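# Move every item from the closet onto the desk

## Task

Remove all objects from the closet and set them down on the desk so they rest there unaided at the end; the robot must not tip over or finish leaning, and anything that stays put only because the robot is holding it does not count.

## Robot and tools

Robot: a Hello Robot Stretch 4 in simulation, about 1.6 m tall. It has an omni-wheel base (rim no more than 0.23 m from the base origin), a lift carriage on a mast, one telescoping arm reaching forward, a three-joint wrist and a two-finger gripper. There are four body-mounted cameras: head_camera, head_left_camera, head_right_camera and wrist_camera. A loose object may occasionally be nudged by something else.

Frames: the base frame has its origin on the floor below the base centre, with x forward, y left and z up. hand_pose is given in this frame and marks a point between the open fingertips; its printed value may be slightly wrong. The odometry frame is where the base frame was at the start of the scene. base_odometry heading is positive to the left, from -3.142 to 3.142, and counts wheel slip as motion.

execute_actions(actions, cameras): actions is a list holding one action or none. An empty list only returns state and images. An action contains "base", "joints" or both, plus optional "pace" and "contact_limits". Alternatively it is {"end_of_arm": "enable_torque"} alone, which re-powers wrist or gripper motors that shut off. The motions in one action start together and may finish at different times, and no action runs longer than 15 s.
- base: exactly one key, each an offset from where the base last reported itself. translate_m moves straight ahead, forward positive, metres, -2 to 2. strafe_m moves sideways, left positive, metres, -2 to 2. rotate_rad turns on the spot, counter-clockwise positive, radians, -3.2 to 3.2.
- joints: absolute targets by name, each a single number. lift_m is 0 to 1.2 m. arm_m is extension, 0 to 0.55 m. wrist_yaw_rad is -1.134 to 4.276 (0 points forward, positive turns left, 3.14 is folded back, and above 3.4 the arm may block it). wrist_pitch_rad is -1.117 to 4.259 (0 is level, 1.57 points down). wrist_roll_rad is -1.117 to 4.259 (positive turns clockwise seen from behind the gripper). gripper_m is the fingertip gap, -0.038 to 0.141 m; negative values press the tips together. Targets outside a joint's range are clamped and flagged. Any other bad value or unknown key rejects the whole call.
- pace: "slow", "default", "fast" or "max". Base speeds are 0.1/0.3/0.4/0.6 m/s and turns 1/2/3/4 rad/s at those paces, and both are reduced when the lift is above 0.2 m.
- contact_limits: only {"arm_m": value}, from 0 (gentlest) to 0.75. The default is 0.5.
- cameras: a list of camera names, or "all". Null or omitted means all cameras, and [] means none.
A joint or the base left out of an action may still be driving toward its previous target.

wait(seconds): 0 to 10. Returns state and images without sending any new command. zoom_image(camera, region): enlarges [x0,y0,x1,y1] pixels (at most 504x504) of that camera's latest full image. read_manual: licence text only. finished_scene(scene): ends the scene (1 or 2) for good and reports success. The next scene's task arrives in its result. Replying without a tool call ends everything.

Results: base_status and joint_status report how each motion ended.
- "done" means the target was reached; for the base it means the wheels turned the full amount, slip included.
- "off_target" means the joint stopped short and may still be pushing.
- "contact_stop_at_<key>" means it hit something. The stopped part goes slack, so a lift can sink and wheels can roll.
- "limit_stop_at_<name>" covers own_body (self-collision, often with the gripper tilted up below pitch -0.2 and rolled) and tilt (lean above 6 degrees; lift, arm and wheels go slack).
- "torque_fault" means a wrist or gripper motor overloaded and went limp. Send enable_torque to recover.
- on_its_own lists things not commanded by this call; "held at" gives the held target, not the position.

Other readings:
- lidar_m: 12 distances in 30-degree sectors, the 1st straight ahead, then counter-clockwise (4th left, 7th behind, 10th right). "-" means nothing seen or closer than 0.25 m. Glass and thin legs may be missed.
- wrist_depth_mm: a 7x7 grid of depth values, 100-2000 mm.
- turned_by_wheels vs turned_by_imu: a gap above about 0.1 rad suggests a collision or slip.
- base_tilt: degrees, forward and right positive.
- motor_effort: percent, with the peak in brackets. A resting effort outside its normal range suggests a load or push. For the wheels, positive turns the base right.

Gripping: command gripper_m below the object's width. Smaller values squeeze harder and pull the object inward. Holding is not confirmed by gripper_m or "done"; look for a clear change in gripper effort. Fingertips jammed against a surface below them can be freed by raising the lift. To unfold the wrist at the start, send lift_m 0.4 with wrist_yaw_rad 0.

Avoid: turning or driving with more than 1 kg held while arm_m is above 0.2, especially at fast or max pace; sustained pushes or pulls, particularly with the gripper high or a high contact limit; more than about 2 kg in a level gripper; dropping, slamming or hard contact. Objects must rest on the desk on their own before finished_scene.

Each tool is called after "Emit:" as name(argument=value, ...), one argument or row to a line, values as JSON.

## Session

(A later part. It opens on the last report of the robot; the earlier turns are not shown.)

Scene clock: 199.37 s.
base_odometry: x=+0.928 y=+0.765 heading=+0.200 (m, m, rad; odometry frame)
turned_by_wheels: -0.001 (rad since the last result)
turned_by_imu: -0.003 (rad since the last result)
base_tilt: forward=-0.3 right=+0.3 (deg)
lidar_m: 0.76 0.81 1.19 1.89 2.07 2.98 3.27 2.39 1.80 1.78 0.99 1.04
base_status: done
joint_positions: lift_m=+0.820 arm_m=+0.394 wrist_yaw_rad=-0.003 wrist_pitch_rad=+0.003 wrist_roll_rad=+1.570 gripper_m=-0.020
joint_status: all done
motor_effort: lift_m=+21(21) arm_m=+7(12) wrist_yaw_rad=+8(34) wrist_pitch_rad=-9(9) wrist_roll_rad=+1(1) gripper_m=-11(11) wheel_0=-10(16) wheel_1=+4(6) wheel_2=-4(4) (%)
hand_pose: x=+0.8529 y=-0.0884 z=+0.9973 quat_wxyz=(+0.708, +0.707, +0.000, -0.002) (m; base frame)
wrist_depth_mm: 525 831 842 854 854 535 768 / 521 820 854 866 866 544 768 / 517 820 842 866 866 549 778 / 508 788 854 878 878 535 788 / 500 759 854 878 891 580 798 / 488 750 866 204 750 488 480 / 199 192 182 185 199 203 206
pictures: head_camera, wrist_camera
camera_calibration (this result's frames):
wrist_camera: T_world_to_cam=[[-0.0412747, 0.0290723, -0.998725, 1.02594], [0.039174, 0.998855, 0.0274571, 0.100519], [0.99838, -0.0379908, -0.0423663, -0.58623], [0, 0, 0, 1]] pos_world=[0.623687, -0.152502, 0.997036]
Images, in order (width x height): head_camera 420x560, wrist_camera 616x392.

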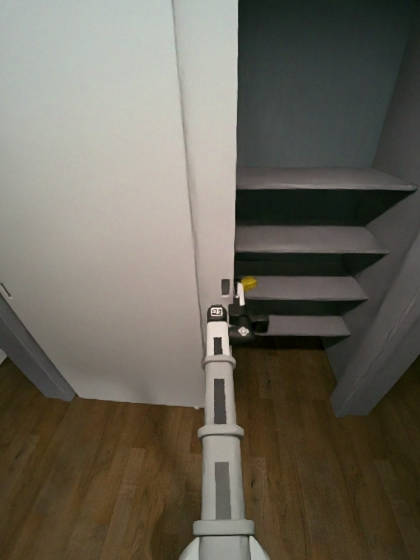

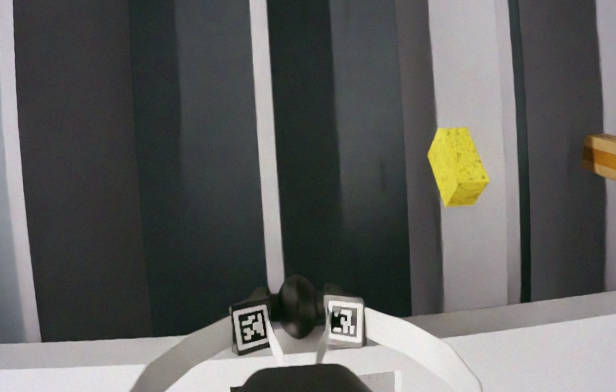

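Emit:
execute_actions(
  actions=[
    {"base":{"strafe_m":0.13},"joints":{"arm_m":0.405},"pace":"slow"},
  ],
  cameras=[],
)

Emit:
execute_actions(
  actions=[
    {"base":{"strafe_m":-0.03},"joints":{"arm_m":0.1},"pace":"slow"},
  ],
  cameras=[],
)

Emit:
execute_actions(
  actions=[
    {"base":{"strafe_m":-0.12},"joints":{"wrist_roll_rad":0,"wrist_pitch_rad":0.5,"gripper_m":0.13,"lift_m":0.75}},
  ],
)

Scene clock: 202.47 s.
base_odometry: x=+0.902 y=+0.892 heading=+0.199 (m, m, rad; odometry frame)
turned_by_wheels: -0.001 (rad since the last result)
turned_by_imu: -0.002 (rad since the last result)
base_tilt: forward=-0.3 right=+0.2 (deg)
lidar_m: 0.75 0.80 1.22 1.78 1.91 2.76 3.29 2.59 1.95 1.89 1.08 1.09
base_status: done
joint_positions: lift_m=+0.820 arm_m=+0.404 wrist_yaw_rad=-0.001 wrist_pitch_rad=+0.003 wrist_roll_rad=+1.570 gripper_m=-0.020
joint_status: all done
motor_effort: lift_m=+20(20) arm_m=+6(11) wrist_yaw_rad=+3(53) wrist_pitch_rad=-9(9) wrist_roll_rad=+2(1) gripper_m=-11(12) wheel_0=-7(25) wheel_1=+5(9) wheel_2=-6(6) (%)
hand_pose: x=+0.8632 y=-0.0878 z=+0.9973 quat_wxyz=(+0.708, +0.707, +0.000, -0.001) (m; base frame)
wrist_depth_mm: 521 831 842 854 866 530 768 / 521 831 831 866 866 517 768 / 517 798 854 866 878 559 778 / 512 788 854 866 878 574 788 / 496 768 866 866 878 585 788 / 488 732 866 204 750 484 480 / 200 193 180 185 198 202 206
pictures: none
No camera images: the call's "cameras" was empty. Leave "cameras" out to get every camera's image.

Scene clock: 206.80 s.
base_odometry: x=+0.908 y=+0.863 heading=+0.199 (m, m, rad; odometry frame)
turned_by_wheels: +0.000 (rad since the last result)
turned_by_imu: -0.001 (rad since the last result)
base_tilt: forward=-0.3 right=+0.3 (deg)
lidar_m: 0.76 0.83 1.20 1.77 1.95 2.81 3.28 2.52 1.90 1.88 1.08 1.09
base_status: done
joint_positions: lift_m=+0.820 arm_m=+0.101 wrist_yaw_rad=+0.000 wrist_pitch_rad=+0.003 wrist_roll_rad=+1.570 gripper_m=-0.020
joint_status: all done
motor_effort: lift_m=+21(20) arm_m=-8(14) wrist_yaw_rad=+1(3) wrist_pitch_rad=-9(8) wrist_roll_rad=+2(1) gripper_m=-11(11) wheel_0=+5(6) wheel_1=-8(12) wheel_2=+0(4) (%)
hand_pose: x=+0.5608 y=-0.0874 z=+0.9973 quat_wxyz=(+0.708, +0.707, +0.001, -0.001) (m; base frame)
wrist_depth_mm: 1078 904 1118 1160 976 1042 1160 / 1098 904 1118 1160 1008 1078 842 / 1118 976 1138 1160 946 1078 878 / 1138 946 1160 1182 1098 1118 878 / 1138 931 1160 1182 904 1008 809 / 480 484 492 204 504 517 496 / 445 442 179 178 466 473 480
pictures: none
No camera images: the call's "cameras" was empty. Leave "cameras" out to get every camera's image.

Scene clock: 209.13 s.
base_odometry: x=+0.932 y=+0.745 heading=+0.199 (m, m, rad; odometry frame)
turned_by_wheels: +0.000 (rad since the last result)
turned_by_imu: -0.001 (rad since the last result)
base_tilt: forward=-0.3 right=+0.2 (deg)
lidar_m: 0.77 0.78 1.19 1.90 2.08 2.97 3.28 2.37 1.79 1.75 0.99 1.03
base_status: done
joint_positions: lift_m=+0.750 arm_m=+0.101 wrist_yaw_rad=+0.000 wrist_pitch_rad=+0.502 wrist_roll_rad=+0.001 gripper_m=+0.130
joint_status: all done
motor_effort: lift_m=+15(20) arm_m=-8(8) wrist_yaw_rad=-2(1) wrist_pitch_rad=-7(6) wrist_roll_rad=-1(5) gripper_m=+0(11) wheel_0=+3(10) wheel_1=-5(11) wheel_2=+0(1) (%)
hand_pose: x=+0.5252 y=-0.0874 z=+0.7897 quat_wxyz=(+0.969, +0.000, +0.248, +0.000) (m; base frame)
wrist_depth_mm: 394 436 1060 1060 1060 1042 1025 / 418 462 1042 904 946 946 931 / 442 488 1229 1205 1229 1229 991 / 484 517 1138 1118 1078 1078 991 / 525 544 931 1397 1397 1366 1025 / 580 554 1229 1255 1182 1182 1078 / 640 627 715 149 1078 1060 1025
pictures: head_camera, head_left_camera, head_right_camera, wrist_camera
camera_calibration (this result's frames):
wrist_camera: T_world_to_cam=[[-0.0488062, -0.998775, -0.00816066, -0.0630789], [-0.449001, 0.0292378, -0.893053, 1.01673], [0.892198, -0.0399224, -0.449878, 0.109561], [0, 0, 0, 1]] pos_world=[0.355682, -0.0883545, 0.956764]
Images, in order (width x height): head_camera 420x560, head_left_camera 420x672, head_right_camera 420x672, wrist_camera 616x392.

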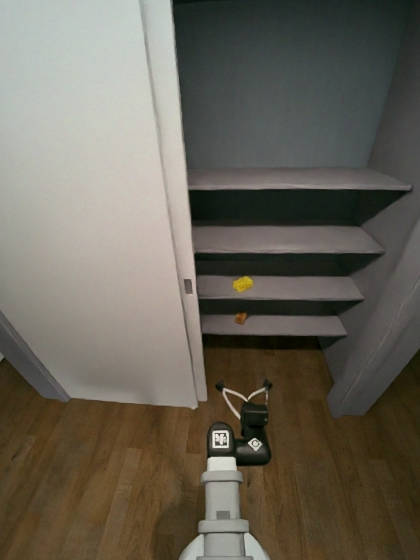

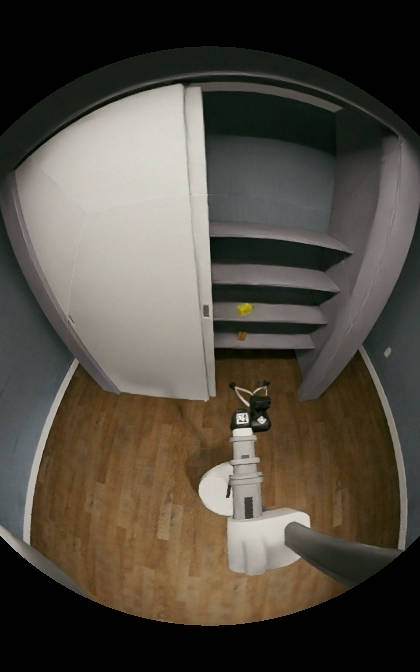

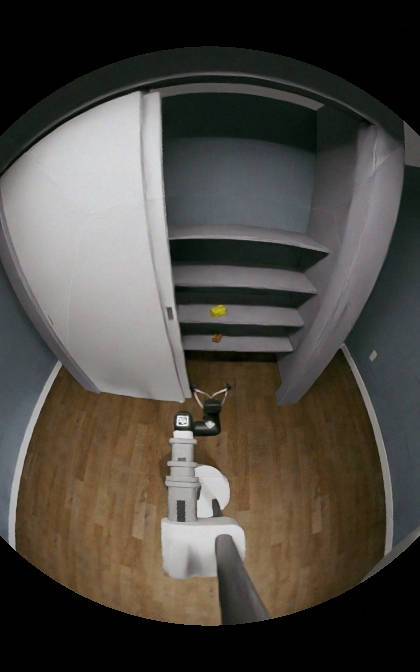

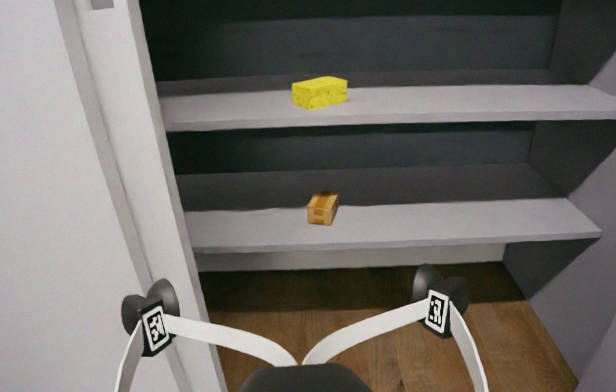

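Emit:
execute_actions(
  actions=[
    {"base":{"strafe_m":-0.05},"joints":{"wrist_pitch_rad":0.3,"lift_m":0.70,"gripper_m":0.12}},
  ],
  cameras=[],
)

Emit:
execute_actions(
  actions=[
    {"base":{"translate_m":0.2},"joints":{"arm_m":0.3}},
  ],
  cameras=["wrist_camera","head_camera"],
)

Scene clock: 211.37 s.
base_odometry: x=+0.942 y=+0.697 heading=+0.199 (m, m, rad; odometry frame)
turned_by_wheels: +0.000 (rad since the last result)
turned_by_imu: -0.001 (rad since the last result)
base_tilt: forward=-0.3 right=+0.2 (deg)
lidar_m: 0.81 0.80 1.17 1.95 2.14 3.08 3.30 2.32 1.73 1.69 0.97 0.95
base_status: done
joint_positions: lift_m=+0.700 arm_m=+0.101 wrist_yaw_rad=+0.000 wrist_pitch_rad=+0.303 wrist_roll_rad=+0.000 gripper_m=+0.120
joint_status: all done
motor_effort: lift_m=+14(16) arm_m=-8(8) wrist_yaw_rad=-2(0) wrist_pitch_rad=-9(14) wrist_roll_rad=-1(1) gripper_m=-1(0) wheel_0=+2(12) wheel_1=-3(16) wheel_2=+0(1) (%)
hand_pose: x=+0.5477 y=-0.0874 z=+0.7925 quat_wxyz=(+0.989, +0.000, +0.151, +0.000) (m; base frame)
wrist_depth_mm: 433 741 891 891 960 976 891 / 445 1078 1098 1078 1098 1098 976 / 449 1008 1138 1138 1078 1025 891 / 452 521 1182 1205 1205 1205 946 / 473 530 1182 1138 1098 1078 946 / 496 508 878 931 205 904 904 / 525 535 1255 150 1255 1205 1025
pictures: none
No camera images: the call's "cameras" was empty. Leave "cameras" out to get every camera's image.

Scene clock: 213.43 s.
base_odometry: x=+1.137 y=+0.736 heading=+0.199 (m, m, rad; odometry frame)
turned_by_wheels: +0.001 (rad since the last result)
turned_by_imu: +0.000 (rad since the last result)
base_tilt: forward=-0.3 right=+0.3 (deg)
lidar_m: 0.63 0.60 0.88 1.95 2.10 3.06 3.48 2.30 1.75 1.68 0.81 0.87
base_status: done
joint_positions: lift_m=+0.700 arm_m=+0.299 wrist_yaw_rad=+0.000 wrist_pitch_rad=+0.302 wrist_roll_rad=+0.000 gripper_m=+0.120
joint_status: all done
motor_effort: lift_m=+14(14) arm_m=+8(10) wrist_yaw_rad=-1(1) wrist_pitch_rad=-8(9) wrist_roll_rad=+0(1) gripper_m=-1(1) wheel_0=+5(7) wheel_1=+7(11) wheel_2=-5(16) (%)
hand_pose: x=+0.7449 y=-0.0874 z=+0.7926 quat_wxyz=(+0.989, +0.000, +0.151, +0.000) (m; base frame)
wrist_depth_mm: 559 661 691 699 691 683 683 / 715 723 715 715 715 715 715 / 759 759 759 750 750 750 741 / 732 707 676 654 627 609 585 / 484 477 466 424 439 427 413 / 809 392 392 788 204 750 788 / 732 699 699 150 691 668 661
pictures: head_camera, wrist_camera
camera_calibration (this result's frames):
wrist_camera: T_world_to_cam=[[-0.0460421, -0.998784, -0.0176387, -0.0468339], [-0.263242, 0.0291645, -0.964289, 1.03599], [0.96363, -0.0397547, -0.264265, -0.285463], [0, 0, 0, 1]] pos_world=[0.545641, -0.0883395, 0.922731]
Images, in order (width x height): head_camera 420x560, wrist_camera 616x392.

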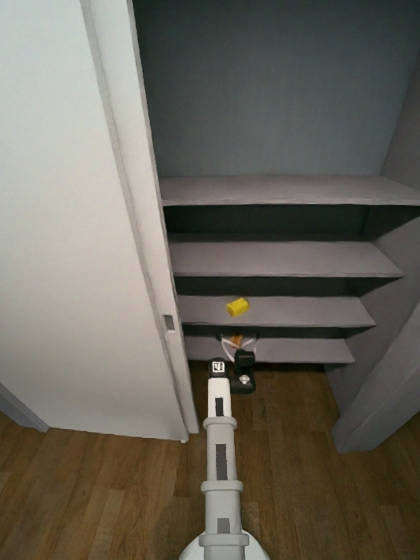

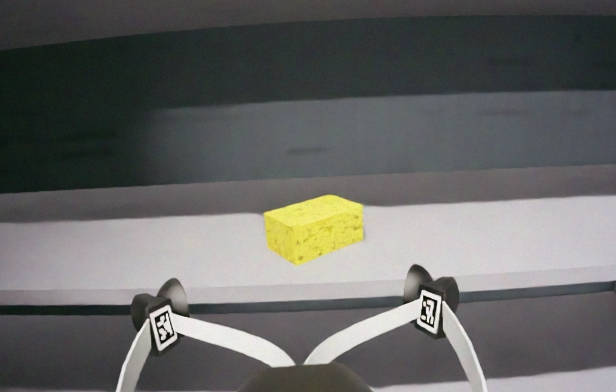

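Emit:
execute_actions(
  actions=[
    {"base":{"strafe_m":-0.02},"joints":{"arm_m":0.4,"gripper_m":0.14},"pace":"slow"},
  ],
  cameras=["wrist_camera"],
)

Emit:
execute_actions(
  actions=[
    {"joints":{"arm_m":0.5,"lift_m":0.695},"pace":"slow"},
  ],
  cameras=["wrist_camera"],
)

Scene clock: 216.47 s.
base_odometry: x=+1.141 y=+0.717 heading=+0.199 (m, m, rad; odometry frame)
turned_by_wheels: +0.000 (rad since the last result)
turned_by_imu: -0.001 (rad since the last result)
base_tilt: forward=-0.3 right=+0.2 (deg)
lidar_m: 0.63 0.60 0.89 1.97 2.11 3.07 3.51 2.29 1.72 1.69 0.80 0.86
base_status: done
joint_positions: lift_m=+0.700 arm_m=+0.399 wrist_yaw_rad=+0.000 wrist_pitch_rad=+0.302 wrist_roll_rad=+0.000 gripper_m=+0.140
joint_status: all done
motor_effort: lift_m=+14(15) arm_m=+8(14) wrist_yaw_rad=-2(2) wrist_pitch_rad=-8(8) wrist_roll_rad=+0(1) gripper_m=+0(2) wheel_0=+5(5) wheel_1=-8(10) wheel_2=+0(4) (%)
hand_pose: x=+0.8449 y=-0.0874 z=+0.7926 quat_wxyz=(+0.989, +0.000, +0.151, +0.000) (m; base frame)
wrist_depth_mm: 564 597 597 597 597 591 591 / 621 627 621 621 621 615 615 / 654 654 654 647 640 640 647 / 668 661 661 647 627 603 585 / 484 477 462 353 433 424 415 / 359 213 349 327 306 300 319 / 303 296 293 148 293 290 621
pictures: wrist_camera
camera_calibration (this result's frames):
wrist_camera: T_world_to_cam=[[-0.046188, -0.998777, -0.0176387, -0.0421484], [-0.263238, 0.0292029, -0.964289, 1.0623], [0.963625, -0.0398954, -0.264265, -0.381785], [0, 0, 0, 1]] pos_world=[0.645588, -0.0883506, 0.922731]
Images, in order (width x height): wrist_camera 616x392.

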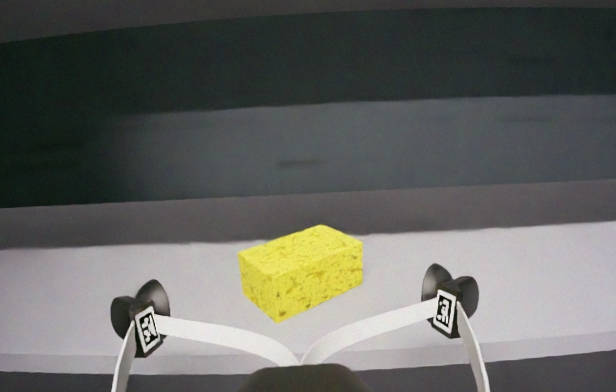

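Scene clock: 218.73 s.
base_odometry: x=+1.141 y=+0.717 heading=+0.199 (m, m, rad; odometry frame)
turned_by_wheels: +0.000 (rad since the last result)
turned_by_imu: +0.000 (rad since the last result)
base_tilt: forward=-0.3 right=+0.2 (deg)
lidar_m: 0.62 0.60 0.87 1.97 2.15 3.07 3.50 2.31 1.74 1.70 0.79 0.88
base_status: not commanded
joint_positions: lift_m=+0.695 arm_m=+0.499 wrist_yaw_rad=+0.000 wrist_pitch_rad=+0.302 wrist_roll_rad=+0.000 gripper_m=+0.140
joint_status: all done
motor_effort: lift_m=+14(12) arm_m=+8(5) wrist_yaw_rad=-1(0) wrist_pitch_rad=-8(9) wrist_roll_rad=-1(1) gripper_m=+0(0) wheel_0=+4(4) wheel_1=-8(8) wheel_2=+0(0) (%)
hand_pose: x=+0.9449 y=-0.0874 z=+0.7876 quat_wxyz=(+0.989, +0.000, +0.151, +0.000) (m; base frame)
wrist_depth_mm: 500 504 504 504 504 500 496 / 525 530 525 525 525 521 517 / 554 549 549 549 544 539 544 / 574 574 569 569 564 564 559 / 469 462 452 442 427 415 402 / 349 213 329 258 257 291 312 / 282 271 263 148 265 259 257
pictures: wrist_camera
camera_calibration (this result's frames):
wrist_camera: T_world_to_cam=[[-0.0461842, -0.998777, -0.0176386, -0.0376201], [-0.263238, 0.0292018, -0.964289, 1.08382], [0.963625, -0.0398918, -0.264265, -0.479464], [0, 0, 0, 1]] pos_world=[0.745589, -0.0883503, 0.917748]
Images, in order (width x height): wrist_camera 616x392.

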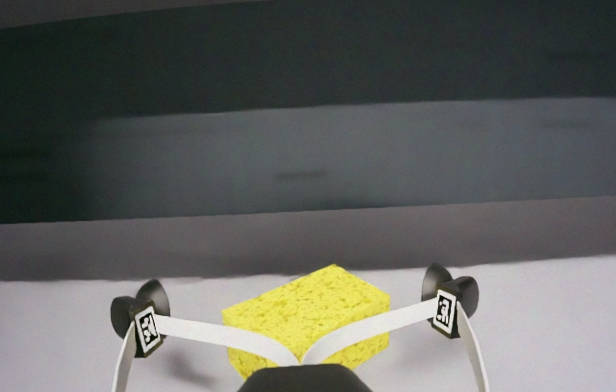

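Emit:
execute_actions(
  actions=[
    {"joints":{"lift_m":0.685,"arm_m":0.485},"pace":"slow"},
  ],
  cameras=[],
)

Emit:
execute_actions(
  actions=[
    {"joints":{"gripper_m":0.02}},
  ],
  cameras=["wrist_camera"],
)

Emit:
execute_actions(
  actions=[
    {"joints":{"lift_m":0.73},"pace":"slow"},
  ],
  cameras=[],
)

Emit:
execute_actions(
  actions=[
    {"joints":{"arm_m":0.03},"base":{"translate_m":-0.3}},
  ],
  cameras=["wrist_camera"],
)

Scene clock: 220.50 s.
base_odometry: x=+1.141 y=+0.717 heading=+0.199 (m, m, rad; odometry frame)
turned_by_wheels: +0.000 (rad since the last result)
turned_by_imu: +0.000 (rad since the last result)
base_tilt: forward=-0.3 right=+0.3 (deg)
lidar_m: 0.63 0.58 0.87 1.98 2.10 3.05 3.51 2.28 1.75 1.68 0.79 0.86
base_status: not commanded
joint_positions: lift_m=+0.685 arm_m=+0.486 wrist_yaw_rad=+0.000 wrist_pitch_rad=+0.302 wrist_roll_rad=+0.000 gripper_m=+0.140
joint_status: all done
motor_effort: lift_m=+14(15) arm_m=-8(9) wrist_yaw_rad=-1(1) wrist_pitch_rad=-8(8) wrist_roll_rad=-2(3) gripper_m=+0(0) wheel_0=+4(5) wheel_1=-8(8) wheel_2=+0(0) (%)
hand_pose: x=+0.9328 y=-0.0874 z=+0.7776 quat_wxyz=(+0.989, +0.000, +0.151, +0.000) (m; base frame)
wrist_depth_mm: 512 517 512 517 517 512 508 / 535 535 539 535 535 535 530 / 564 564 564 559 564 554 554 / 580 580 580 574 574 559 539 / 445 439 430 415 404 394 382 / 330 213 270 253 266 277 296 / 268 256 255 148 255 246 243
pictures: none
No camera images: the call's "cameras" was empty. Leave "cameras" out to get every camera's image.

Scene clock: 222.67 s.
base_odometry: x=+1.141 y=+0.717 heading=+0.199 (m, m, rad; odometry frame)
turned_by_wheels: +0.000 (rad since the last result)
turned_by_imu: +0.000 (rad since the last result)
base_tilt: forward=-0.2 right=+0.2 (deg)
lidar_m: 0.64 0.59 0.88 1.96 2.14 3.08 3.51 2.30 1.72 1.70 0.79 0.87
base_status: not commanded
joint_positions: lift_m=+0.685 arm_m=+0.486 wrist_yaw_rad=+0.000 wrist_pitch_rad=+0.302 wrist_roll_rad=+0.000 gripper_m=+0.020
joint_status: all done
motor_effort: lift_m=+14(14) arm_m=-8(8) wrist_yaw_rad=-1(2) wrist_pitch_rad=-8(9) wrist_roll_rad=-1(1) gripper_m=-5(4) wheel_0=+4(4) wheel_1=-8(8) wheel_2=+0(0) (%)
hand_pose: x=+0.9328 y=-0.0874 z=+0.7776 quat_wxyz=(+0.989, +0.000, +0.151, +0.000) (m; base frame)
wrist_depth_mm: 517 512 517 517 512 512 508 / 535 535 539 539 535 535 530 / 564 564 564 559 559 559 554 / 585 585 580 580 574 554 549 / 449 439 427 418 410 392 384 / 332 329 272 214 289 303 296 / 268 262 190 155 241 246 243
pictures: wrist_camera
camera_calibration (this result's frames):
wrist_camera: T_world_to_cam=[[-0.0461842, -0.998777, -0.0176386, -0.0383557], [-0.263238, 0.0292019, -0.964289, 1.07099], [0.963625, -0.0398918, -0.264264, -0.47044], [0, 0, 0, 1]] pos_world=[0.733481, -0.0883503, 0.907747]
Images, in order (width x height): wrist_camera 616x392.

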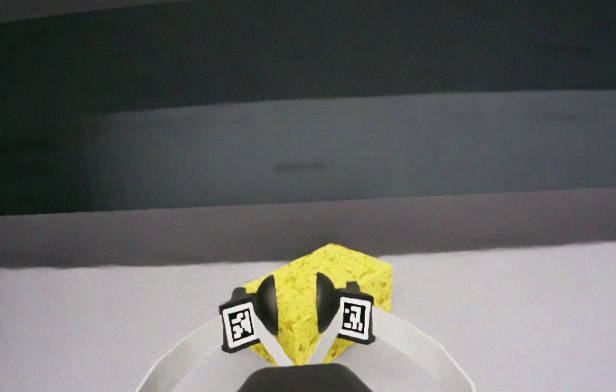

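Scene clock: 223.90 s.
base_odometry: x=+1.141 y=+0.717 heading=+0.199 (m, m, rad; odometry frame)
turned_by_wheels: +0.000 (rad since the last result)
turned_by_imu: +0.000 (rad since the last result)
base_tilt: forward=-0.2 right=+0.3 (deg)
lidar_m: 0.61 0.60 0.88 1.96 2.11 3.07 3.52 2.29 1.74 1.70 0.81 0.88
base_status: not commanded
joint_positions: lift_m=+0.730 arm_m=+0.486 wrist_yaw_rad=+0.000 wrist_pitch_rad=+0.302 wrist_roll_rad=+0.000 gripper_m=+0.020
joint_status: all done
motor_effort: lift_m=+21(22) arm_m=-8(8) wrist_yaw_rad=-2(0) wrist_pitch_rad=-8(8) wrist_roll_rad=+0(1) gripper_m=-5(4) wheel_0=+5(4) wheel_1=-8(8) wheel_2=+0(0) (%)
hand_pose: x=+0.9328 y=-0.0874 z=+0.8220 quat_wxyz=(+0.989, +0.000, +0.151, +0.000) (m; base frame)
wrist_depth_mm: 368 427 500 517 512 512 508 / 535 535 535 535 535 535 530 / 559 564 559 559 559 559 559 / 585 591 585 591 580 580 574 / 554 544 530 521 504 488 473 / 410 410 368 214 364 375 364 / 332 325 190 156 285 303 306
pictures: none
No camera images: the call's "cameras" was empty. Leave "cameras" out to get every camera's image.

Scene clock: 226.37 s.
base_odometry: x=+0.847 y=+0.658 heading=+0.199 (m, m, rad; odometry frame)
turned_by_wheels: -0.001 (rad since the last result)
turned_by_imu: +0.000 (rad since the last result)
base_tilt: forward=-0.3 right=+0.3 (deg)
lidar_m: 0.90 0.91 1.33 1.99 2.15 3.10 3.20 2.25 1.73 1.67 1.10 1.01
base_status: done
joint_positions: lift_m=+0.730 arm_m=+0.031 wrist_yaw_rad=+0.000 wrist_pitch_rad=+0.303 wrist_roll_rad=+0.000 gripper_m=+0.020
joint_status: all done
motor_effort: lift_m=+21(22) arm_m=-8(6) wrist_yaw_rad=+1(2) wrist_pitch_rad=-9(9) wrist_roll_rad=-1(1) gripper_m=-4(5) wheel_0=-4(9) wheel_1=-5(10) wheel_2=+3(15) (%)
hand_pose: x=+0.4777 y=-0.0875 z=+0.8220 quat_wxyz=(+0.989, +0.000, +0.151, +0.000) (m; base frame)
wrist_depth_mm: 549 609 1205 1182 1182 1182 891 / 564 621 1255 1255 1255 1229 917 / 597 640 1281 1308 1281 1205 904 / 627 661 1397 1366 1366 1336 946 / 654 691 1229 1205 1182 1138 946 / 691 715 778 215 1430 1397 960 / 732 732 190 156 1229 1229 904
pictures: wrist_camera
camera_calibration (this result's frames):
wrist_camera: T_world_to_cam=[[-0.046346, -0.99877, -0.0176116, -0.0585795], [-0.263353, 0.0292234, -0.964257, 0.994033], [0.963586, -0.0400514, -0.264384, -0.0201012], [0, 0, 0, 1]] pos_world=[0.278436, -0.0883616, 0.952157]
Images, in order (width x height): wrist_camera 616x392.

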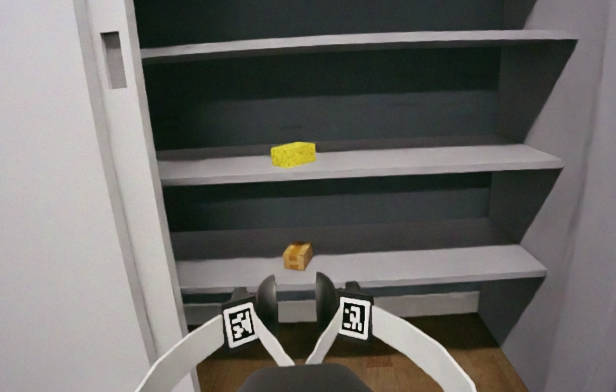

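Emit:
execute_actions(
  actions=[
    {"joints":{"arm_m":0.3,"gripper_m":0.14,"lift_m":0.70},"base":{"translate_m":0.3}},
  ],
  cameras=[],
)

Emit:
execute_actions(
  actions=[
    {"joints":{"arm_m":0.5},"pace":"slow"},
  ],
  cameras=["wrist_camera"],
)

Emit:
execute_actions(
  actions=[
    {"joints":{"lift_m":0.655},"pace":"slow"},
  ],
  cameras=["wrist_camera","head_camera"],
)

Scene clock: 229.90 s.
base_odometry: x=+1.141 y=+0.717 heading=+0.199 (m, m, rad; odometry frame)
turned_by_wheels: +0.000 (rad since the last result)
turned_by_imu: -0.001 (rad since the last result)
base_tilt: forward=-0.2 right=+0.3 (deg)
lidar_m: 0.63 0.61 0.88 1.97 2.13 3.06 3.50 2.30 1.72 1.69 0.80 0.87
base_status: done
joint_positions: lift_m=+0.700 arm_m=+0.299 wrist_yaw_rad=+0.000 wrist_pitch_rad=+0.302 wrist_roll_rad=+0.000 gripper_m=+0.140
joint_status: all done
motor_effort: lift_m=+15(20) arm_m=+8(9) wrist_yaw_rad=-2(1) wrist_pitch_rad=-8(9) wrist_roll_rad=+1(1) gripper_m=-1(4) wheel_0=+4(8) wheel_1=+5(11) wheel_2=-5(13) (%)
hand_pose: x=+0.7449 y=-0.0874 z=+0.7926 quat_wxyz=(+0.989, +0.000, +0.151, +0.000) (m; base frame)
wrist_depth_mm: 559 668 691 691 691 683 683 / 715 715 723 723 715 715 707 / 750 741 750 750 741 750 750 / 732 707 683 647 627 603 585 / 480 477 459 427 439 427 413 / 809 213 392 798 384 384 788 / 723 691 699 148 691 668 654
pictures: none
No camera images: the call's "cameras" was empty. Leave "cameras" out to get every camera's image.

Scene clock: 233.17 s.
base_odometry: x=+1.141 y=+0.717 heading=+0.199 (m, m, rad; odometry frame)
turned_by_wheels: +0.000 (rad since the last result)
turned_by_imu: -0.001 (rad since the last result)
base_tilt: forward=-0.2 right=+0.3 (deg)
lidar_m: 0.63 0.60 0.89 1.99 2.15 3.08 3.50 2.30 1.72 1.69 0.80 0.88
base_status: not commanded
joint_positions: lift_m=+0.700 arm_m=+0.499 wrist_yaw_rad=+0.000 wrist_pitch_rad=+0.302 wrist_roll_rad=+0.000 gripper_m=+0.140
joint_status: all done
motor_effort: lift_m=+15(14) arm_m=+8(5) wrist_yaw_rad=-1(2) wrist_pitch_rad=-8(8) wrist_roll_rad=+0(1) gripper_m=+1(0) wheel_0=+4(4) wheel_1=+5(6) wheel_2=-4(5) (%)
hand_pose: x=+0.9449 y=-0.0874 z=+0.7926 quat_wxyz=(+0.989, +0.000, +0.151, +0.000) (m; base frame)
wrist_depth_mm: 508 504 504 504 500 500 500 / 521 521 521 521 525 521 521 / 549 549 549 549 544 544 549 / 574 574 574 569 569 564 559 / 480 473 462 449 442 427 413 / 359 213 349 267 264 298 320 / 289 277 270 148 271 265 263
pictures: wrist_camera
camera_calibration (this result's frames):
wrist_camera: T_world_to_cam=[[-0.0461819, -0.998778, -0.0176224, -0.0375482], [-0.263129, 0.0291811, -0.964319, 1.08857], [0.963655, -0.0398971, -0.264155, -0.478267], [0, 0, 0, 1]] pos_world=[0.745583, -0.0883494, 0.922727]
Images, in order (width x height): wrist_camera 616x392.

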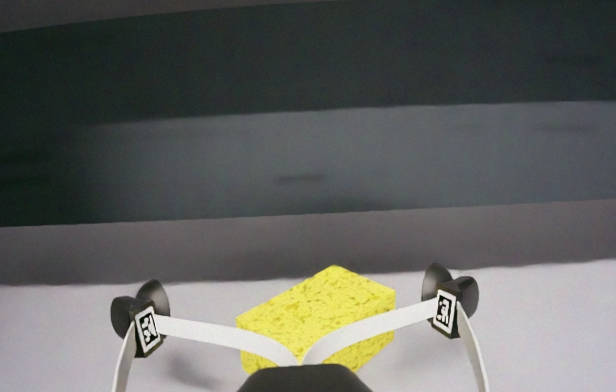

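Scene clock: 234.40 s.
base_odometry: x=+1.141 y=+0.717 heading=+0.199 (m, m, rad; odometry frame)
turned_by_wheels: +0.000 (rad since the last result)
turned_by_imu: +0.000 (rad since the last result)
base_tilt: forward=-0.3 right=+0.3 (deg)
lidar_m: 0.61 0.61 0.87 1.96 2.14 3.09 3.50 2.29 1.73 1.68 0.81 0.89
base_status: not commanded
joint_positions: lift_m=+0.655 arm_m=+0.499 wrist_yaw_rad=+0.000 wrist_pitch_rad=+0.302 wrist_roll_rad=+0.000 gripper_m=+0.140
joint_status: all done
motor_effort: lift_m=+14(11) arm_m=+8(8) wrist_yaw_rad=-1(1) wrist_pitch_rad=-8(8) wrist_roll_rad=-1(0) gripper_m=-1(1) wheel_0=+4(4) wheel_1=+5(5) wheel_2=-5(5) (%)
hand_pose: x=+0.9449 y=-0.0874 z=+0.7476 quat_wxyz=(+0.989, +0.000, +0.151, +0.000) (m; base frame)
wrist_depth_mm: 500 504 504 504 504 500 500 / 521 530 521 521 521 521 521 / 549 549 544 549 549 544 544 / 564 549 525 504 484 469 455 / 375 368 359 249 278 330 322 / 278 213 259 220 238 232 249 / 225 215 217 148 215 206 208
pictures: head_camera, wrist_camera
camera_calibration (this result's frames):
wrist_camera: T_world_to_cam=[[-0.0461816, -0.998778, -0.0176226, -0.0383407], [-0.263129, 0.0291812, -0.964319, 1.0452], [0.963655, -0.0398968, -0.264155, -0.490147], [0, 0, 0, 1]] pos_world=[0.745585, -0.0883494, 0.877757]
Images, in order (width x height): head_camera 420x560, wrist_camera 616x392.

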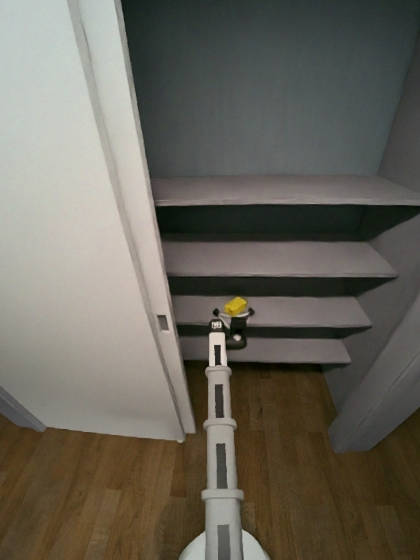

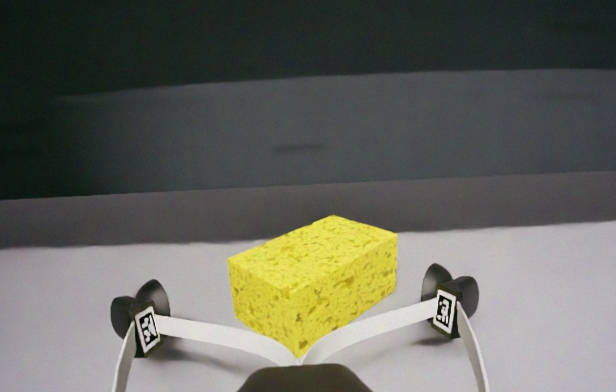

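Emit:
execute_actions(
  actions=[
    {"joints":{"arm_m":0.545},"pace":"slow"},
  ],
  cameras=["wrist_camera"],
)

Emit:
execute_actions(
  actions=[
    {"joints":{"gripper_m":0.02}},
  ],
  cameras=["wrist_camera"],
)

Emit:
execute_actions(
  actions=[
    {"joints":{"lift_m":0.70},"pace":"slow"},
  ],
  cameras=[],
)

Emit:
execute_actions(
  actions=[
    {"joints":{"arm_m":0.03},"base":{"translate_m":-0.3}},
  ],
  cameras=["wrist_camera"],
)

Scene clock: 236.77 s.
base_odometry: x=+1.141 y=+0.717 heading=+0.199 (m, m, rad; odometry frame)
turned_by_wheels: +0.000 (rad since the last result)
turned_by_imu: +0.000 (rad since the last result)
base_tilt: forward=-0.2 right=+0.3 (deg)
lidar_m: 0.64 0.61 0.89 1.98 2.14 3.07 3.50 2.29 1.71 1.69 0.78 0.88
base_status: not commanded
joint_positions: lift_m=+0.655 arm_m=+0.544 wrist_yaw_rad=+0.000 wrist_pitch_rad=+0.302 wrist_roll_rad=+0.000 gripper_m=+0.140
joint_status: all done
motor_effort: lift_m=+14(14) arm_m=+8(11) wrist_yaw_rad=+0(1) wrist_pitch_rad=-9(8) wrist_roll_rad=-1(1) gripper_m=-1(0) wheel_0=+4(4) wheel_1=+5(6) wheel_2=-5(5) (%)
hand_pose: x=+0.9899 y=-0.0874 z=+0.7476 quat_wxyz=(+0.989, +0.000, +0.151, +0.000) (m; base frame)
wrist_depth_mm: 462 459 462 462 459 459 455 / 484 480 480 480 477 480 480 / 508 504 500 508 500 504 500 / 521 521 521 504 488 469 452 / 375 366 359 334 338 330 322 / 277 213 204 191 204 232 248 / 225 215 209 148 210 206 208
pictures: wrist_camera
camera_calibration (this result's frames):
wrist_camera: T_world_to_cam=[[-0.0461785, -0.998778, -0.0176226, -0.036265], [-0.26313, 0.0291804, -0.964319, 1.05704], [0.963655, -0.0398938, -0.264155, -0.533504], [0, 0, 0, 1]] pos_world=[0.790578, -0.0883491, 0.877757]
Images, in order (width x height): wrist_camera 616x392.

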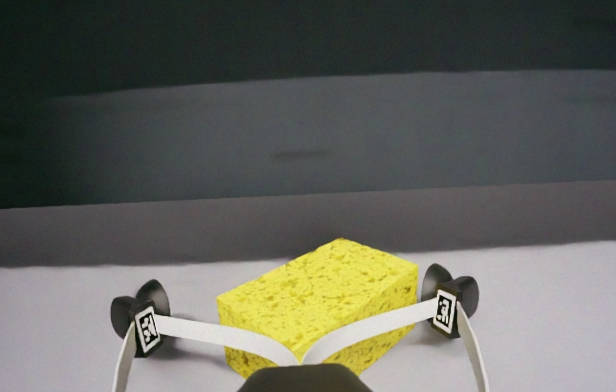

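Scene clock: 238.93 s.
base_odometry: x=+1.141 y=+0.717 heading=+0.199 (m, m, rad; odometry frame)
turned_by_wheels: +0.000 (rad since the last result)
turned_by_imu: +0.000 (rad since the last result)
base_tilt: forward=-0.2 right=+0.3 (deg)
lidar_m: 0.61 0.59 0.83 1.96 2.15 3.06 3.53 2.29 1.74 1.69 0.79 0.88
base_status: not commanded
joint_positions: lift_m=+0.655 arm_m=+0.544 wrist_yaw_rad=+0.000 wrist_pitch_rad=+0.302 wrist_roll_rad=+0.000 gripper_m=+0.020
joint_status: all done
motor_effort: lift_m=+14(14) arm_m=+8(8) wrist_yaw_rad=+0(1) wrist_pitch_rad=-9(7) wrist_roll_rad=-1(1) gripper_m=-16(17) wheel_0=+4(4) wheel_1=+5(5) wheel_2=-5(5) (%)
hand_pose: x=+0.9899 y=-0.0874 z=+0.7476 quat_wxyz=(+0.989, +0.000, +0.151, +0.000) (m; base frame)
wrist_depth_mm: 462 462 466 462 462 459 459 / 480 480 480 480 480 480 477 / 504 504 504 504 500 500 500 / 517 521 517 504 484 469 455 / 375 368 359 241 342 329 320 / 278 274 186 183 192 253 247 / 224 176 179 172 210 199 207
pictures: wrist_camera
camera_calibration (this result's frames):
wrist_camera: T_world_to_cam=[[-0.0461785, -0.998778, -0.0176225, -0.0362651], [-0.26313, 0.0291803, -0.964319, 1.05704], [0.963655, -0.0398938, -0.264156, -0.533505], [0, 0, 0, 1]] pos_world=[0.790578, -0.0883491, 0.877757]
Images, in order (width x height): wrist_camera 616x392.

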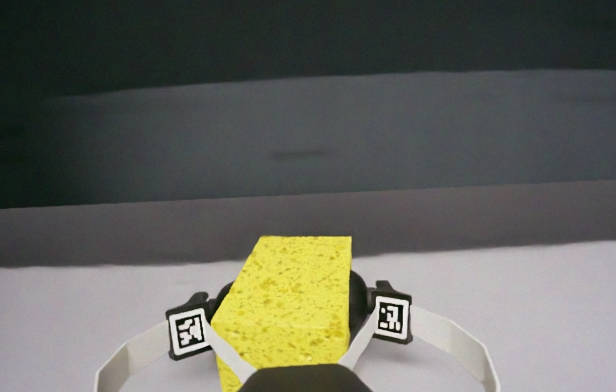

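Scene clock: 240.17 s.
base_odometry: x=+1.141 y=+0.717 heading=+0.199 (m, m, rad; odometry frame)
turned_by_wheels: +0.000 (rad since the last result)
turned_by_imu: +0.000 (rad since the last result)
base_tilt: forward=-0.3 right=+0.2 (deg)
lidar_m: 0.61 0.60 0.87 1.98 2.13 3.05 3.52 2.29 1.74 1.70 0.80 0.89
base_status: not commanded
joint_positions: lift_m=+0.700 arm_m=+0.544 wrist_yaw_rad=+0.000 wrist_pitch_rad=+0.302 wrist_roll_rad=+0.000 gripper_m=+0.020
joint_status: all done
motor_effort: lift_m=+22(21) arm_m=+8(8) wrist_yaw_rad=-1(0) wrist_pitch_rad=-8(7) wrist_roll_rad=+0(1) gripper_m=-17(16) wheel_0=+4(4) wheel_1=+5(6) wheel_2=-5(5) (%)
hand_pose: x=+0.9899 y=-0.0874 z=+0.7920 quat_wxyz=(+0.989, +0.000, +0.151, +0.000) (m; base frame)
wrist_depth_mm: 462 466 462 462 459 459 459 / 480 480 480 484 480 480 477 / 504 504 504 500 504 500 500 / 530 530 525 525 521 517 517 / 480 473 462 241 436 424 410 / 357 353 186 183 193 325 317 / 289 176 180 171 270 256 264
pictures: none
No camera images: the call's "cameras" was empty. Leave "cameras" out to get every camera's image.

Scene clock: 242.73 s.
base_odometry: x=+0.847 y=+0.658 heading=+0.198 (m, m, rad; odometry frame)
turned_by_wheels: -0.001 (rad since the last result)
turned_by_imu: +0.000 (rad since the last result)
base_tilt: forward=-0.2 right=+0.2 (deg)
lidar_m: 0.87 0.91 1.32 2.00 2.14 3.12 3.18 2.26 1.74 1.67 1.11 1.00
base_status: done
joint_positions: lift_m=+0.700 arm_m=+0.031 wrist_yaw_rad=+0.000 wrist_pitch_rad=+0.303 wrist_roll_rad=+0.000 gripper_m=+0.020
joint_status: all done
motor_effort: lift_m=+21(22) arm_m=-8(9) wrist_yaw_rad=-1(0) wrist_pitch_rad=-9(10) wrist_roll_rad=-1(0) gripper_m=-16(16) wheel_0=-4(6) wheel_1=-5(12) wheel_2=+3(15) (%)
hand_pose: x=+0.4777 y=-0.0875 z=+0.7919 quat_wxyz=(+0.989, +0.000, +0.151, +0.000) (m; base frame)
wrist_depth_mm: 549 603 1205 1160 1182 1078 891 / 564 621 1255 1255 1281 1229 931 / 597 640 1255 1205 1138 1182 904 / 621 661 1366 1397 1366 1308 946 / 654 691 1182 242 1118 1118 960 / 691 707 186 183 193 1336 960 / 732 176 179 172 1229 1182 904
pictures: wrist_camera
camera_calibration (this result's frames):
wrist_camera: T_world_to_cam=[[-0.0463479, -0.99877, -0.0175918, -0.059124], [-0.263533, 0.0292122, -0.964208, 0.965099], [0.963536, -0.040053, -0.264563, -0.0278877], [0, 0, 0, 1]] pos_world=[0.278466, -0.088361, 0.922138]
Images, in order (width x height): wrist_camera 616x392.

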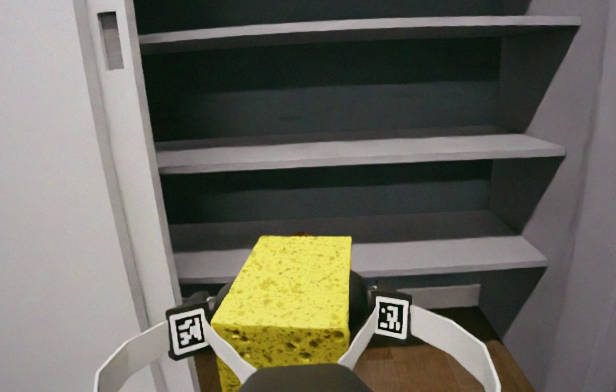

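Emit:
execute_actions(
  actions=[
    {"joints":{"lift_m":1.05},"base":{"rotate_rad":3.12}},
  ],
  cameras=[],
)

Emit:
execute_actions(
  actions=[
    {"base":{"translate_m":1.4},"pace":"fast"},
  ],
  cameras=[],
)

Emit:
execute_actions(
  actions=[
    {"base":{"strafe_m":0.9},"joints":{"wrist_pitch_rad":0.6}},
  ],
  cameras=["head_camera"],
)

Scene clock: 246.60 s.
base_odometry: x=+0.847 y=+0.658 heading=-2.966 (m, m, rad; odometry frame)
turned_by_wheels: +3.119 (rad since the last result)
turned_by_imu: +3.098 (rad since the last result)
base_tilt: forward=-0.3 right=+0.3 (deg)
lidar_m: 2.35 2.33 1.74 1.69 1.17 1.02 0.91 0.90 1.28 1.99 2.11 2.98
base_status: done
joint_positions: lift_m=+1.050 arm_m=+0.031 wrist_yaw_rad=+0.000 wrist_pitch_rad=+0.303 wrist_roll_rad=+0.000 gripper_m=+0.020
joint_status: all done
motor_effort: lift_m=+21(19) arm_m=-8(8) wrist_yaw_rad=+0(2) wrist_pitch_rad=-9(10) wrist_roll_rad=-1(0) gripper_m=-16(16) wheel_0=-4(10) wheel_1=-7(11) wheel_2=-5(14) (%)
hand_pose: x=+0.4777 y=-0.0874 z=+1.1419 quat_wxyz=(+0.989, +0.000, +0.151, +0.000) (m; base frame)
wrist_depth_mm: - - - - - - - / - - - - - - - / - - - - - - - / - - - - - - - / - - - 241 - - - / - - 186 183 193 - 1983 / 1863 176 179 171 1661 1618 1618
pictures: none
No camera images: the call's "cameras" was empty. Leave "cameras" out to get every camera's image.

Scene clock: 252.13 s.
base_odometry: x=-0.531 y=+0.413 heading=-2.965 (m, m, rad; odometry frame)
turned_by_wheels: +0.001 (rad since the last result)
turned_by_imu: -0.004 (rad since the last result)
base_tilt: forward=-0.2 right=+0.3 (deg)
lidar_m: 0.95 0.99 1.41 1.63 1.76 2.32 2.27 2.36 2.13 2.04 2.17 1.81
base_status: done
joint_positions: lift_m=+1.050 arm_m=+0.031 wrist_yaw_rad=+0.000 wrist_pitch_rad=+0.303 wrist_roll_rad=+0.000 gripper_m=+0.020
joint_status: not commanded
motor_effort: lift_m=+21(22) arm_m=-8(8) wrist_yaw_rad=-1(2) wrist_pitch_rad=-9(9) wrist_roll_rad=-1(1) gripper_m=-16(16) wheel_0=+4(9) wheel_1=+6(15) wheel_2=-3(16) (%)
hand_pose: x=+0.4777 y=-0.0874 z=+1.1419 quat_wxyz=(+0.989, +0.000, +0.151, +0.000) (m; base frame)
wrist_depth_mm: 1336 1336 1366 1397 1366 1366 1366 / 1430 1430 1430 1397 1430 1430 1464 / 1464 1464 1499 1537 1464 1499 1537 / 1576 1576 1537 1576 1576 1618 1576 / 1308 1281 1255 242 1661 1661 1708 / 976 946 186 183 193 1756 1808 / 1281 176 179 172 1708 1661 1661
pictures: none
No camera images: the call's "cameras" was empty. Leave "cameras" out to get every camera's image.

Scene clock: 256.47 s.
base_odometry: x=-0.373 y=-0.473 heading=-2.965 (m, m, rad; odometry frame)
turned_by_wheels: +0.000 (rad since the last result)
turned_by_imu: +0.000 (rad since the last result)
base_tilt: forward=-0.3 right=+0.2 (deg)
lidar_m: 0.99 1.00 0.76 0.72 0.80 1.09 2.18 2.54 3.02 2.96 2.44 1.02
base_status: done
joint_positions: lift_m=+1.050 arm_m=+0.031 wrist_yaw_rad=+0.000 wrist_pitch_rad=+0.602 wrist_roll_rad=+0.000 gripper_m=+0.020
joint_status: all done
motor_effort: lift_m=+21(21) arm_m=-8(8) wrist_yaw_rad=-1(1) wrist_pitch_rad=-7(2) wrist_roll_rad=-1(1) gripper_m=-15(15) wheel_0=-2(12) wheel_1=+5(15) wheel_2=+0(2) (%)
hand_pose: x=+0.4401 y=-0.0874 z=+1.0647 quat_wxyz=(+0.955, +0.000, +0.296, +0.000) (m; base frame)
wrist_depth_mm: 1308 1430 1430 1430 1430 1464 1430 / 1308 1499 1499 1499 1499 1499 1537 / 1229 1182 1160 1118 1118 1118 1118 / 976 976 946 976 960 960 960 / 1255 1661 1808 242 1808 1661 1708 / 1229 1499 187 183 192 1464 1464 / 1229 176 179 172 1308 1281 1281
pictures: head_camera
Images, in order (width x height): head_camera 420x560.

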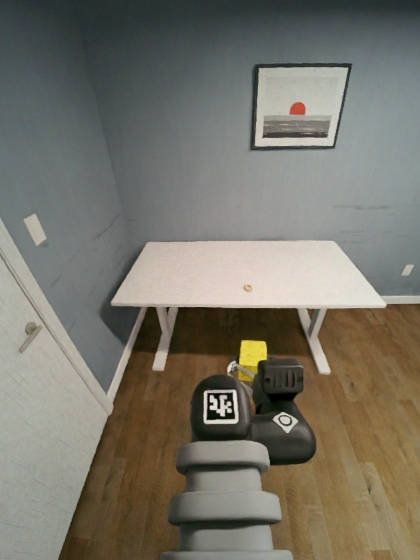

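Emit:
execute_actions(
  actions=[
    {"base":{"strafe_m":0.22},"joints":{"wrist_pitch_rad":0.3,"lift_m":0.85}},
  ],
  cameras=[],
)

Emit:
execute_actions(
  actions=[
    {"base":{"translate_m":0.38},"joints":{"arm_m":0.35}},
  ],
  cameras=[],
)

Emit:
execute_actions(
  actions=[
    {"joints":{"lift_m":0.675},"pace":"slow"},
  ],
  cameras=["head_camera","wrist_camera"],
)

Scene clock: 259.30 s.
base_odometry: x=-0.334 y=-0.690 heading=-2.965 (m, m, rad; odometry frame)
turned_by_wheels: +0.000 (rad since the last result)
turned_by_imu: +0.000 (rad since the last result)
base_tilt: forward=-0.2 right=+0.3 (deg)
lidar_m: 0.99 0.71 0.51 0.49 0.57 0.83 2.22 2.63 3.21 3.17 1.34 1.01
base_status: done
joint_positions: lift_m=+0.850 arm_m=+0.031 wrist_yaw_rad=+0.000 wrist_pitch_rad=+0.303 wrist_roll_rad=+0.000 gripper_m=+0.020
joint_status: all done
motor_effort: lift_m=+15(20) arm_m=-8(8) wrist_yaw_rad=-1(1) wrist_pitch_rad=-9(18) wrist_roll_rad=+0(0) gripper_m=-16(16) wheel_0=-4(12) wheel_1=+4(15) wheel_2=+0(1) (%)
hand_pose: x=+0.4776 y=-0.0874 z=+0.9424 quat_wxyz=(+0.989, +0.000, +0.151, +0.000) (m; base frame)
wrist_depth_mm: 976 1397 1397 1430 1430 1430 1464 / 976 1397 1464 1499 1464 1499 1499 / 960 1397 1537 1537 1537 1576 1537 / 960 1205 1160 1118 1078 1025 991 / 946 931 891 242 1708 1756 1308 / 917 1281 186 183 193 1708 1537 / 904 176 179 171 1430 1366 1336
pictures: none
No camera images: the call's "cameras" was empty. Leave "cameras" out to get every camera's image.

Scene clock: 262.03 s.
base_odometry: x=-0.708 y=-0.756 heading=-2.965 (m, m, rad; odometry frame)
turned_by_wheels: +0.001 (rad since the last result)
turned_by_imu: -0.001 (rad since the last result)
base_tilt: forward=-0.3 right=+0.3 (deg)
lidar_m: 0.64 0.67 0.48 0.50 0.53 0.79 2.51 2.97 3.29 3.18 0.89 0.64
base_status: done
joint_positions: lift_m=+0.850 arm_m=+0.349 wrist_yaw_rad=+0.000 wrist_pitch_rad=+0.302 wrist_roll_rad=+0.000 gripper_m=+0.020
joint_status: all done
motor_effort: lift_m=+15(15) arm_m=+8(10) wrist_yaw_rad=-2(0) wrist_pitch_rad=-8(10) wrist_roll_rad=+0(1) gripper_m=-16(16) wheel_0=+5(9) wheel_1=+6(9) wheel_2=-3(15) (%)
hand_pose: x=+0.7949 y=-0.0874 z=+0.9426 quat_wxyz=(+0.989, +0.000, +0.151, +0.000) (m; base frame)
wrist_depth_mm: 768 778 778 778 778 788 788 / 788 809 809 809 820 820 820 / 842 842 842 854 854 854 866 / 866 866 878 891 904 891 891 / 891 809 788 241 741 715 699 / 609 609 186 183 193 554 539 / 492 176 179 172 459 436 445
pictures: none
No camera images: the call's "cameras" was empty. Leave "cameras" out to get every camera's image.

Scene clock: 264.23 s.
base_odometry: x=-0.708 y=-0.756 heading=-2.965 (m, m, rad; odometry frame)
turned_by_wheels: +0.000 (rad since the last result)
turned_by_imu: +0.000 (rad since the last result)
base_tilt: forward=-0.3 right=+0.2 (deg)
lidar_m: 0.65 0.68 0.48 0.49 0.52 0.78 2.54 2.96 3.26 3.19 0.88 0.66
base_status: not commanded
joint_positions: lift_m=+0.675 arm_m=+0.349 wrist_yaw_rad=+0.000 wrist_pitch_rad=+0.302 wrist_roll_rad=+0.000 gripper_m=+0.020
joint_status: all done
motor_effort: lift_m=+14(14) arm_m=+8(8) wrist_yaw_rad=-2(1) wrist_pitch_rad=-8(8) wrist_roll_rad=-1(1) gripper_m=-17(16) wheel_0=+4(4) wheel_1=+6(6) wheel_2=-3(3) (%)
hand_pose: x=+0.7949 y=-0.0874 z=+0.7676 quat_wxyz=(+0.989, +0.000, +0.151, +0.000) (m; base frame)
wrist_depth_mm: 759 768 778 778 778 788 778 / 798 798 809 820 820 820 820 / 842 831 831 842 842 842 842 / 615 585 564 539 521 500 492 / 402 394 387 242 366 353 343 / 298 296 186 183 193 272 266 / 241 176 179 171 225 214 219
pictures: head_camera, wrist_camera
camera_calibration (this result's frames):
wrist_camera: T_world_to_cam=[[-0.0460437, -0.998784, -0.0176041, -0.0450005], [-0.263277, 0.029133, -0.96428, 1.02507], [0.963621, -0.0397643, -0.264298, -0.34023], [0, 0, 0, 1]] pos_world=[0.595658, -0.0883381, 0.89774]
Images, in order (width x height): head_camera 420x560, wrist_camera 616x392.

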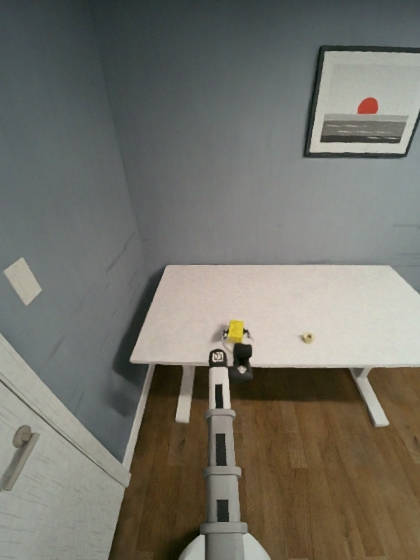

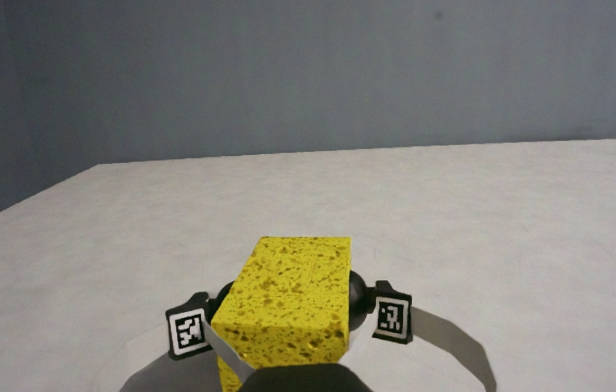

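Emit:
execute_actions(
  actions=[
    {"joints":{"arm_m":0.45},"pace":"slow"},
  ],
  cameras=[],
)

Emit:
execute_actions(
  actions=[
    {"joints":{"lift_m":0.665},"pace":"slow"},
  ],
  cameras=[],
)

Emit:
execute_actions(
  actions=[
    {"joints":{"gripper_m":0.14}},
  ],
  cameras=[],
)

Emit:
execute_actions(
  actions=[
    {"joints":{"lift_m":0.76},"pace":"slow"},
  ],
  cameras=[],
)

Emit:
execute_actions(
  actions=[
    {"joints":{"arm_m":0.03},"base":{"translate_m":-0.38}},
  ],
  cameras=["head_camera"],
)

Scene clock: 267.47 s.
base_odometry: x=-0.708 y=-0.756 heading=-2.965 (m, m, rad; odometry frame)
turned_by_wheels: +0.000 (rad since the last result)
turned_by_imu: -0.001 (rad since the last result)
base_tilt: forward=-0.3 right=+0.3 (deg)
lidar_m: 0.63 0.67 0.50 0.50 0.53 0.81 2.54 2.97 3.29 3.18 0.87 0.64
base_status: not commanded
joint_positions: lift_m=+0.675 arm_m=+0.449 wrist_yaw_rad=+0.000 wrist_pitch_rad=+0.302 wrist_roll_rad=+0.000 gripper_m=+0.020
joint_status: all done
motor_effort: lift_m=+14(14) arm_m=+8(9) wrist_yaw_rad=-1(2) wrist_pitch_rad=-9(9) wrist_roll_rad=+0(1) gripper_m=-17(15) wheel_0=+4(4) wheel_1=+6(6) wheel_2=-3(2) (%)
hand_pose: x=+0.8949 y=-0.0874 z=+0.7676 quat_wxyz=(+0.989, +0.000, +0.151, +0.000) (m; base frame)
wrist_depth_mm: 668 683 683 683 691 691 699 / 707 707 715 715 723 715 723 / 732 741 741 741 741 750 750 / 615 591 564 539 521 504 488 / 402 397 387 242 364 355 343 / 298 296 186 183 192 272 266 / 240 176 179 171 224 213 219
pictures: none
No camera images: the call's "cameras" was empty. Leave "cameras" out to get every camera's image.

Scene clock: 268.20 s.
base_odometry: x=-0.708 y=-0.756 heading=-2.965 (m, m, rad; odometry frame)
turned_by_wheels: +0.000 (rad since the last result)
turned_by_imu: +0.000 (rad since the last result)
base_tilt: forward=-0.3 right=+0.3 (deg)
lidar_m: 0.64 0.70 0.50 0.48 0.54 0.81 2.53 2.97 3.29 3.19 0.88 0.66
base_status: not commanded
joint_positions: lift_m=+0.665 arm_m=+0.449 wrist_yaw_rad=+0.000 wrist_pitch_rad=+0.302 wrist_roll_rad=+0.000 gripper_m=+0.020
joint_status: all done
motor_effort: lift_m=+14(17) arm_m=+8(8) wrist_yaw_rad=-1(0) wrist_pitch_rad=-9(9) wrist_roll_rad=+0(0) gripper_m=-17(15) wheel_0=+4(4) wheel_1=+6(6) wheel_2=-3(2) (%)
hand_pose: x=+0.8949 y=-0.0874 z=+0.7576 quat_wxyz=(+0.989, +0.000, +0.151, +0.000) (m; base frame)
wrist_depth_mm: 676 676 683 683 691 691 691 / 699 707 715 723 715 723 723 / 732 741 741 741 750 741 750 / 574 549 525 512 488 469 459 / 377 370 364 242 343 332 322 / 281 278 186 183 193 255 250 / 226 176 179 172 211 200 208
pictures: none
No camera images: the call's "cameras" was empty. Leave "cameras" out to get every camera's image.

Scene clock: 270.37 s.
base_odometry: x=-0.708 y=-0.756 heading=-2.965 (m, m, rad; odometry frame)
turned_by_wheels: +0.000 (rad since the last result)
turned_by_imu: +0.000 (rad since the last result)
base_tilt: forward=-0.3 right=+0.3 (deg)
lidar_m: 0.63 0.67 0.48 0.48 0.53 0.77 2.55 2.98 3.28 3.19 0.86 0.66
base_status: not commanded
joint_positions: lift_m=+0.665 arm_m=+0.449 wrist_yaw_rad=+0.000 wrist_pitch_rad=+0.302 wrist_roll_rad=+0.000 gripper_m=+0.140
joint_status: all done
motor_effort: lift_m=+14(14) arm_m=+8(8) wrist_yaw_rad=+0(0) wrist_pitch_rad=-8(9) wrist_roll_rad=-1(0) gripper_m=+0(14) wheel_0=+4(4) wheel_1=+6(6) wheel_2=-3(2) (%)
hand_pose: x=+0.8949 y=-0.0874 z=+0.7576 quat_wxyz=(+0.989, +0.000, +0.151, +0.000) (m; base frame)
wrist_depth_mm: 683 683 683 683 691 683 691 / 707 707 715 715 723 723 732 / 732 741 741 741 741 741 741 / 574 554 525 504 492 469 459 / 377 370 362 253 342 332 324 / 279 213 262 193 238 234 250 / 226 216 211 148 216 208 209
pictures: none
No camera images: the call's "cameras" was empty. Leave "cameras" out to get every camera's image.

Scene clock: 272.03 s.
base_odometry: x=-0.708 y=-0.756 heading=-2.965 (m, m, rad; odometry frame)
turned_by_wheels: +0.000 (rad since the last result)
turned_by_imu: +0.000 (rad since the last result)
base_tilt: forward=-0.2 right=+0.3 (deg)
lidar_m: 0.61 0.68 0.49 0.49 0.52 0.82 2.53 2.97 3.27 3.18 0.86 0.66
base_status: not commanded
joint_positions: lift_m=+0.760 arm_m=+0.449 wrist_yaw_rad=+0.000 wrist_pitch_rad=+0.302 wrist_roll_rad=+0.000 gripper_m=+0.140
joint_status: all done
motor_effort: lift_m=+22(22) arm_m=+8(8) wrist_yaw_rad=-1(1) wrist_pitch_rad=-8(8) wrist_roll_rad=+0(1) gripper_m=+1(0) wheel_0=+4(4) wheel_1=+6(6) wheel_2=-3(3) (%)
hand_pose: x=+0.8949 y=-0.0874 z=+0.8520 quat_wxyz=(+0.989, +0.000, +0.151, +0.000) (m; base frame)
wrist_depth_mm: 676 683 683 691 691 691 691 / 699 707 715 715 715 732 723 / 732 741 741 741 750 759 759 / 768 759 778 768 768 778 732 / 609 585 585 559 549 535 517 / 449 213 442 430 384 373 399 / 362 347 349 148 342 330 334
pictures: none
No camera images: the call's "cameras" was empty. Leave "cameras" out to get every camera's image.

Scene clock: 274.80 s.
base_odometry: x=-0.334 y=-0.690 heading=-2.965 (m, m, rad; odometry frame)
turned_by_wheels: -0.001 (rad since the last result)
turned_by_imu: +0.000 (rad since the last result)
base_tilt: forward=-0.3 right=+0.2 (deg)
lidar_m: 0.99 0.70 0.53 0.50 0.56 0.81 2.21 2.63 3.22 3.15 1.36 1.05
base_status: done
joint_positions: lift_m=+0.760 arm_m=+0.031 wrist_yaw_rad=+0.000 wrist_pitch_rad=+0.302 wrist_roll_rad=+0.000 gripper_m=+0.140
joint_status: all done
motor_effort: lift_m=+21(22) arm_m=-8(8) wrist_yaw_rad=+1(1) wrist_pitch_rad=-9(9) wrist_roll_rad=-1(1) gripper_m=-1(0) wheel_0=-5(8) wheel_1=-7(10) wheel_2=+3(14) (%)
hand_pose: x=+0.4777 y=-0.0875 z=+0.8520 quat_wxyz=(+0.989, +0.000, +0.151, +0.000) (m; base frame)
wrist_depth_mm: 976 1397 1397 1430 1430 1430 1430 / 960 1464 1464 1499 1464 1499 1499 / 976 1430 1499 1464 1397 1308 1255 / 946 891 931 904 878 904 878 / 946 1366 1661 1661 1708 1756 1661 / 917 213 1618 1661 1499 1464 1366 / 904 1138 1308 148 1336 1281 1255
pictures: head_camera
Images, in order (width x height): head_camera 420x560.

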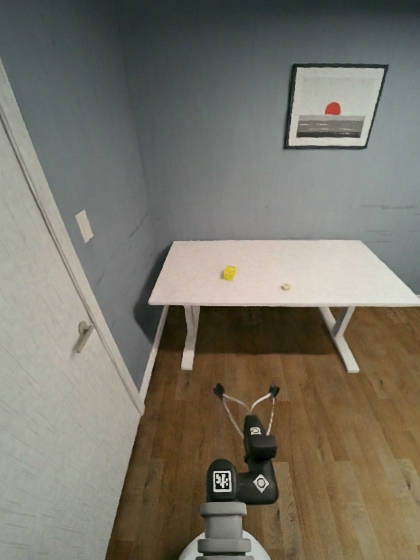

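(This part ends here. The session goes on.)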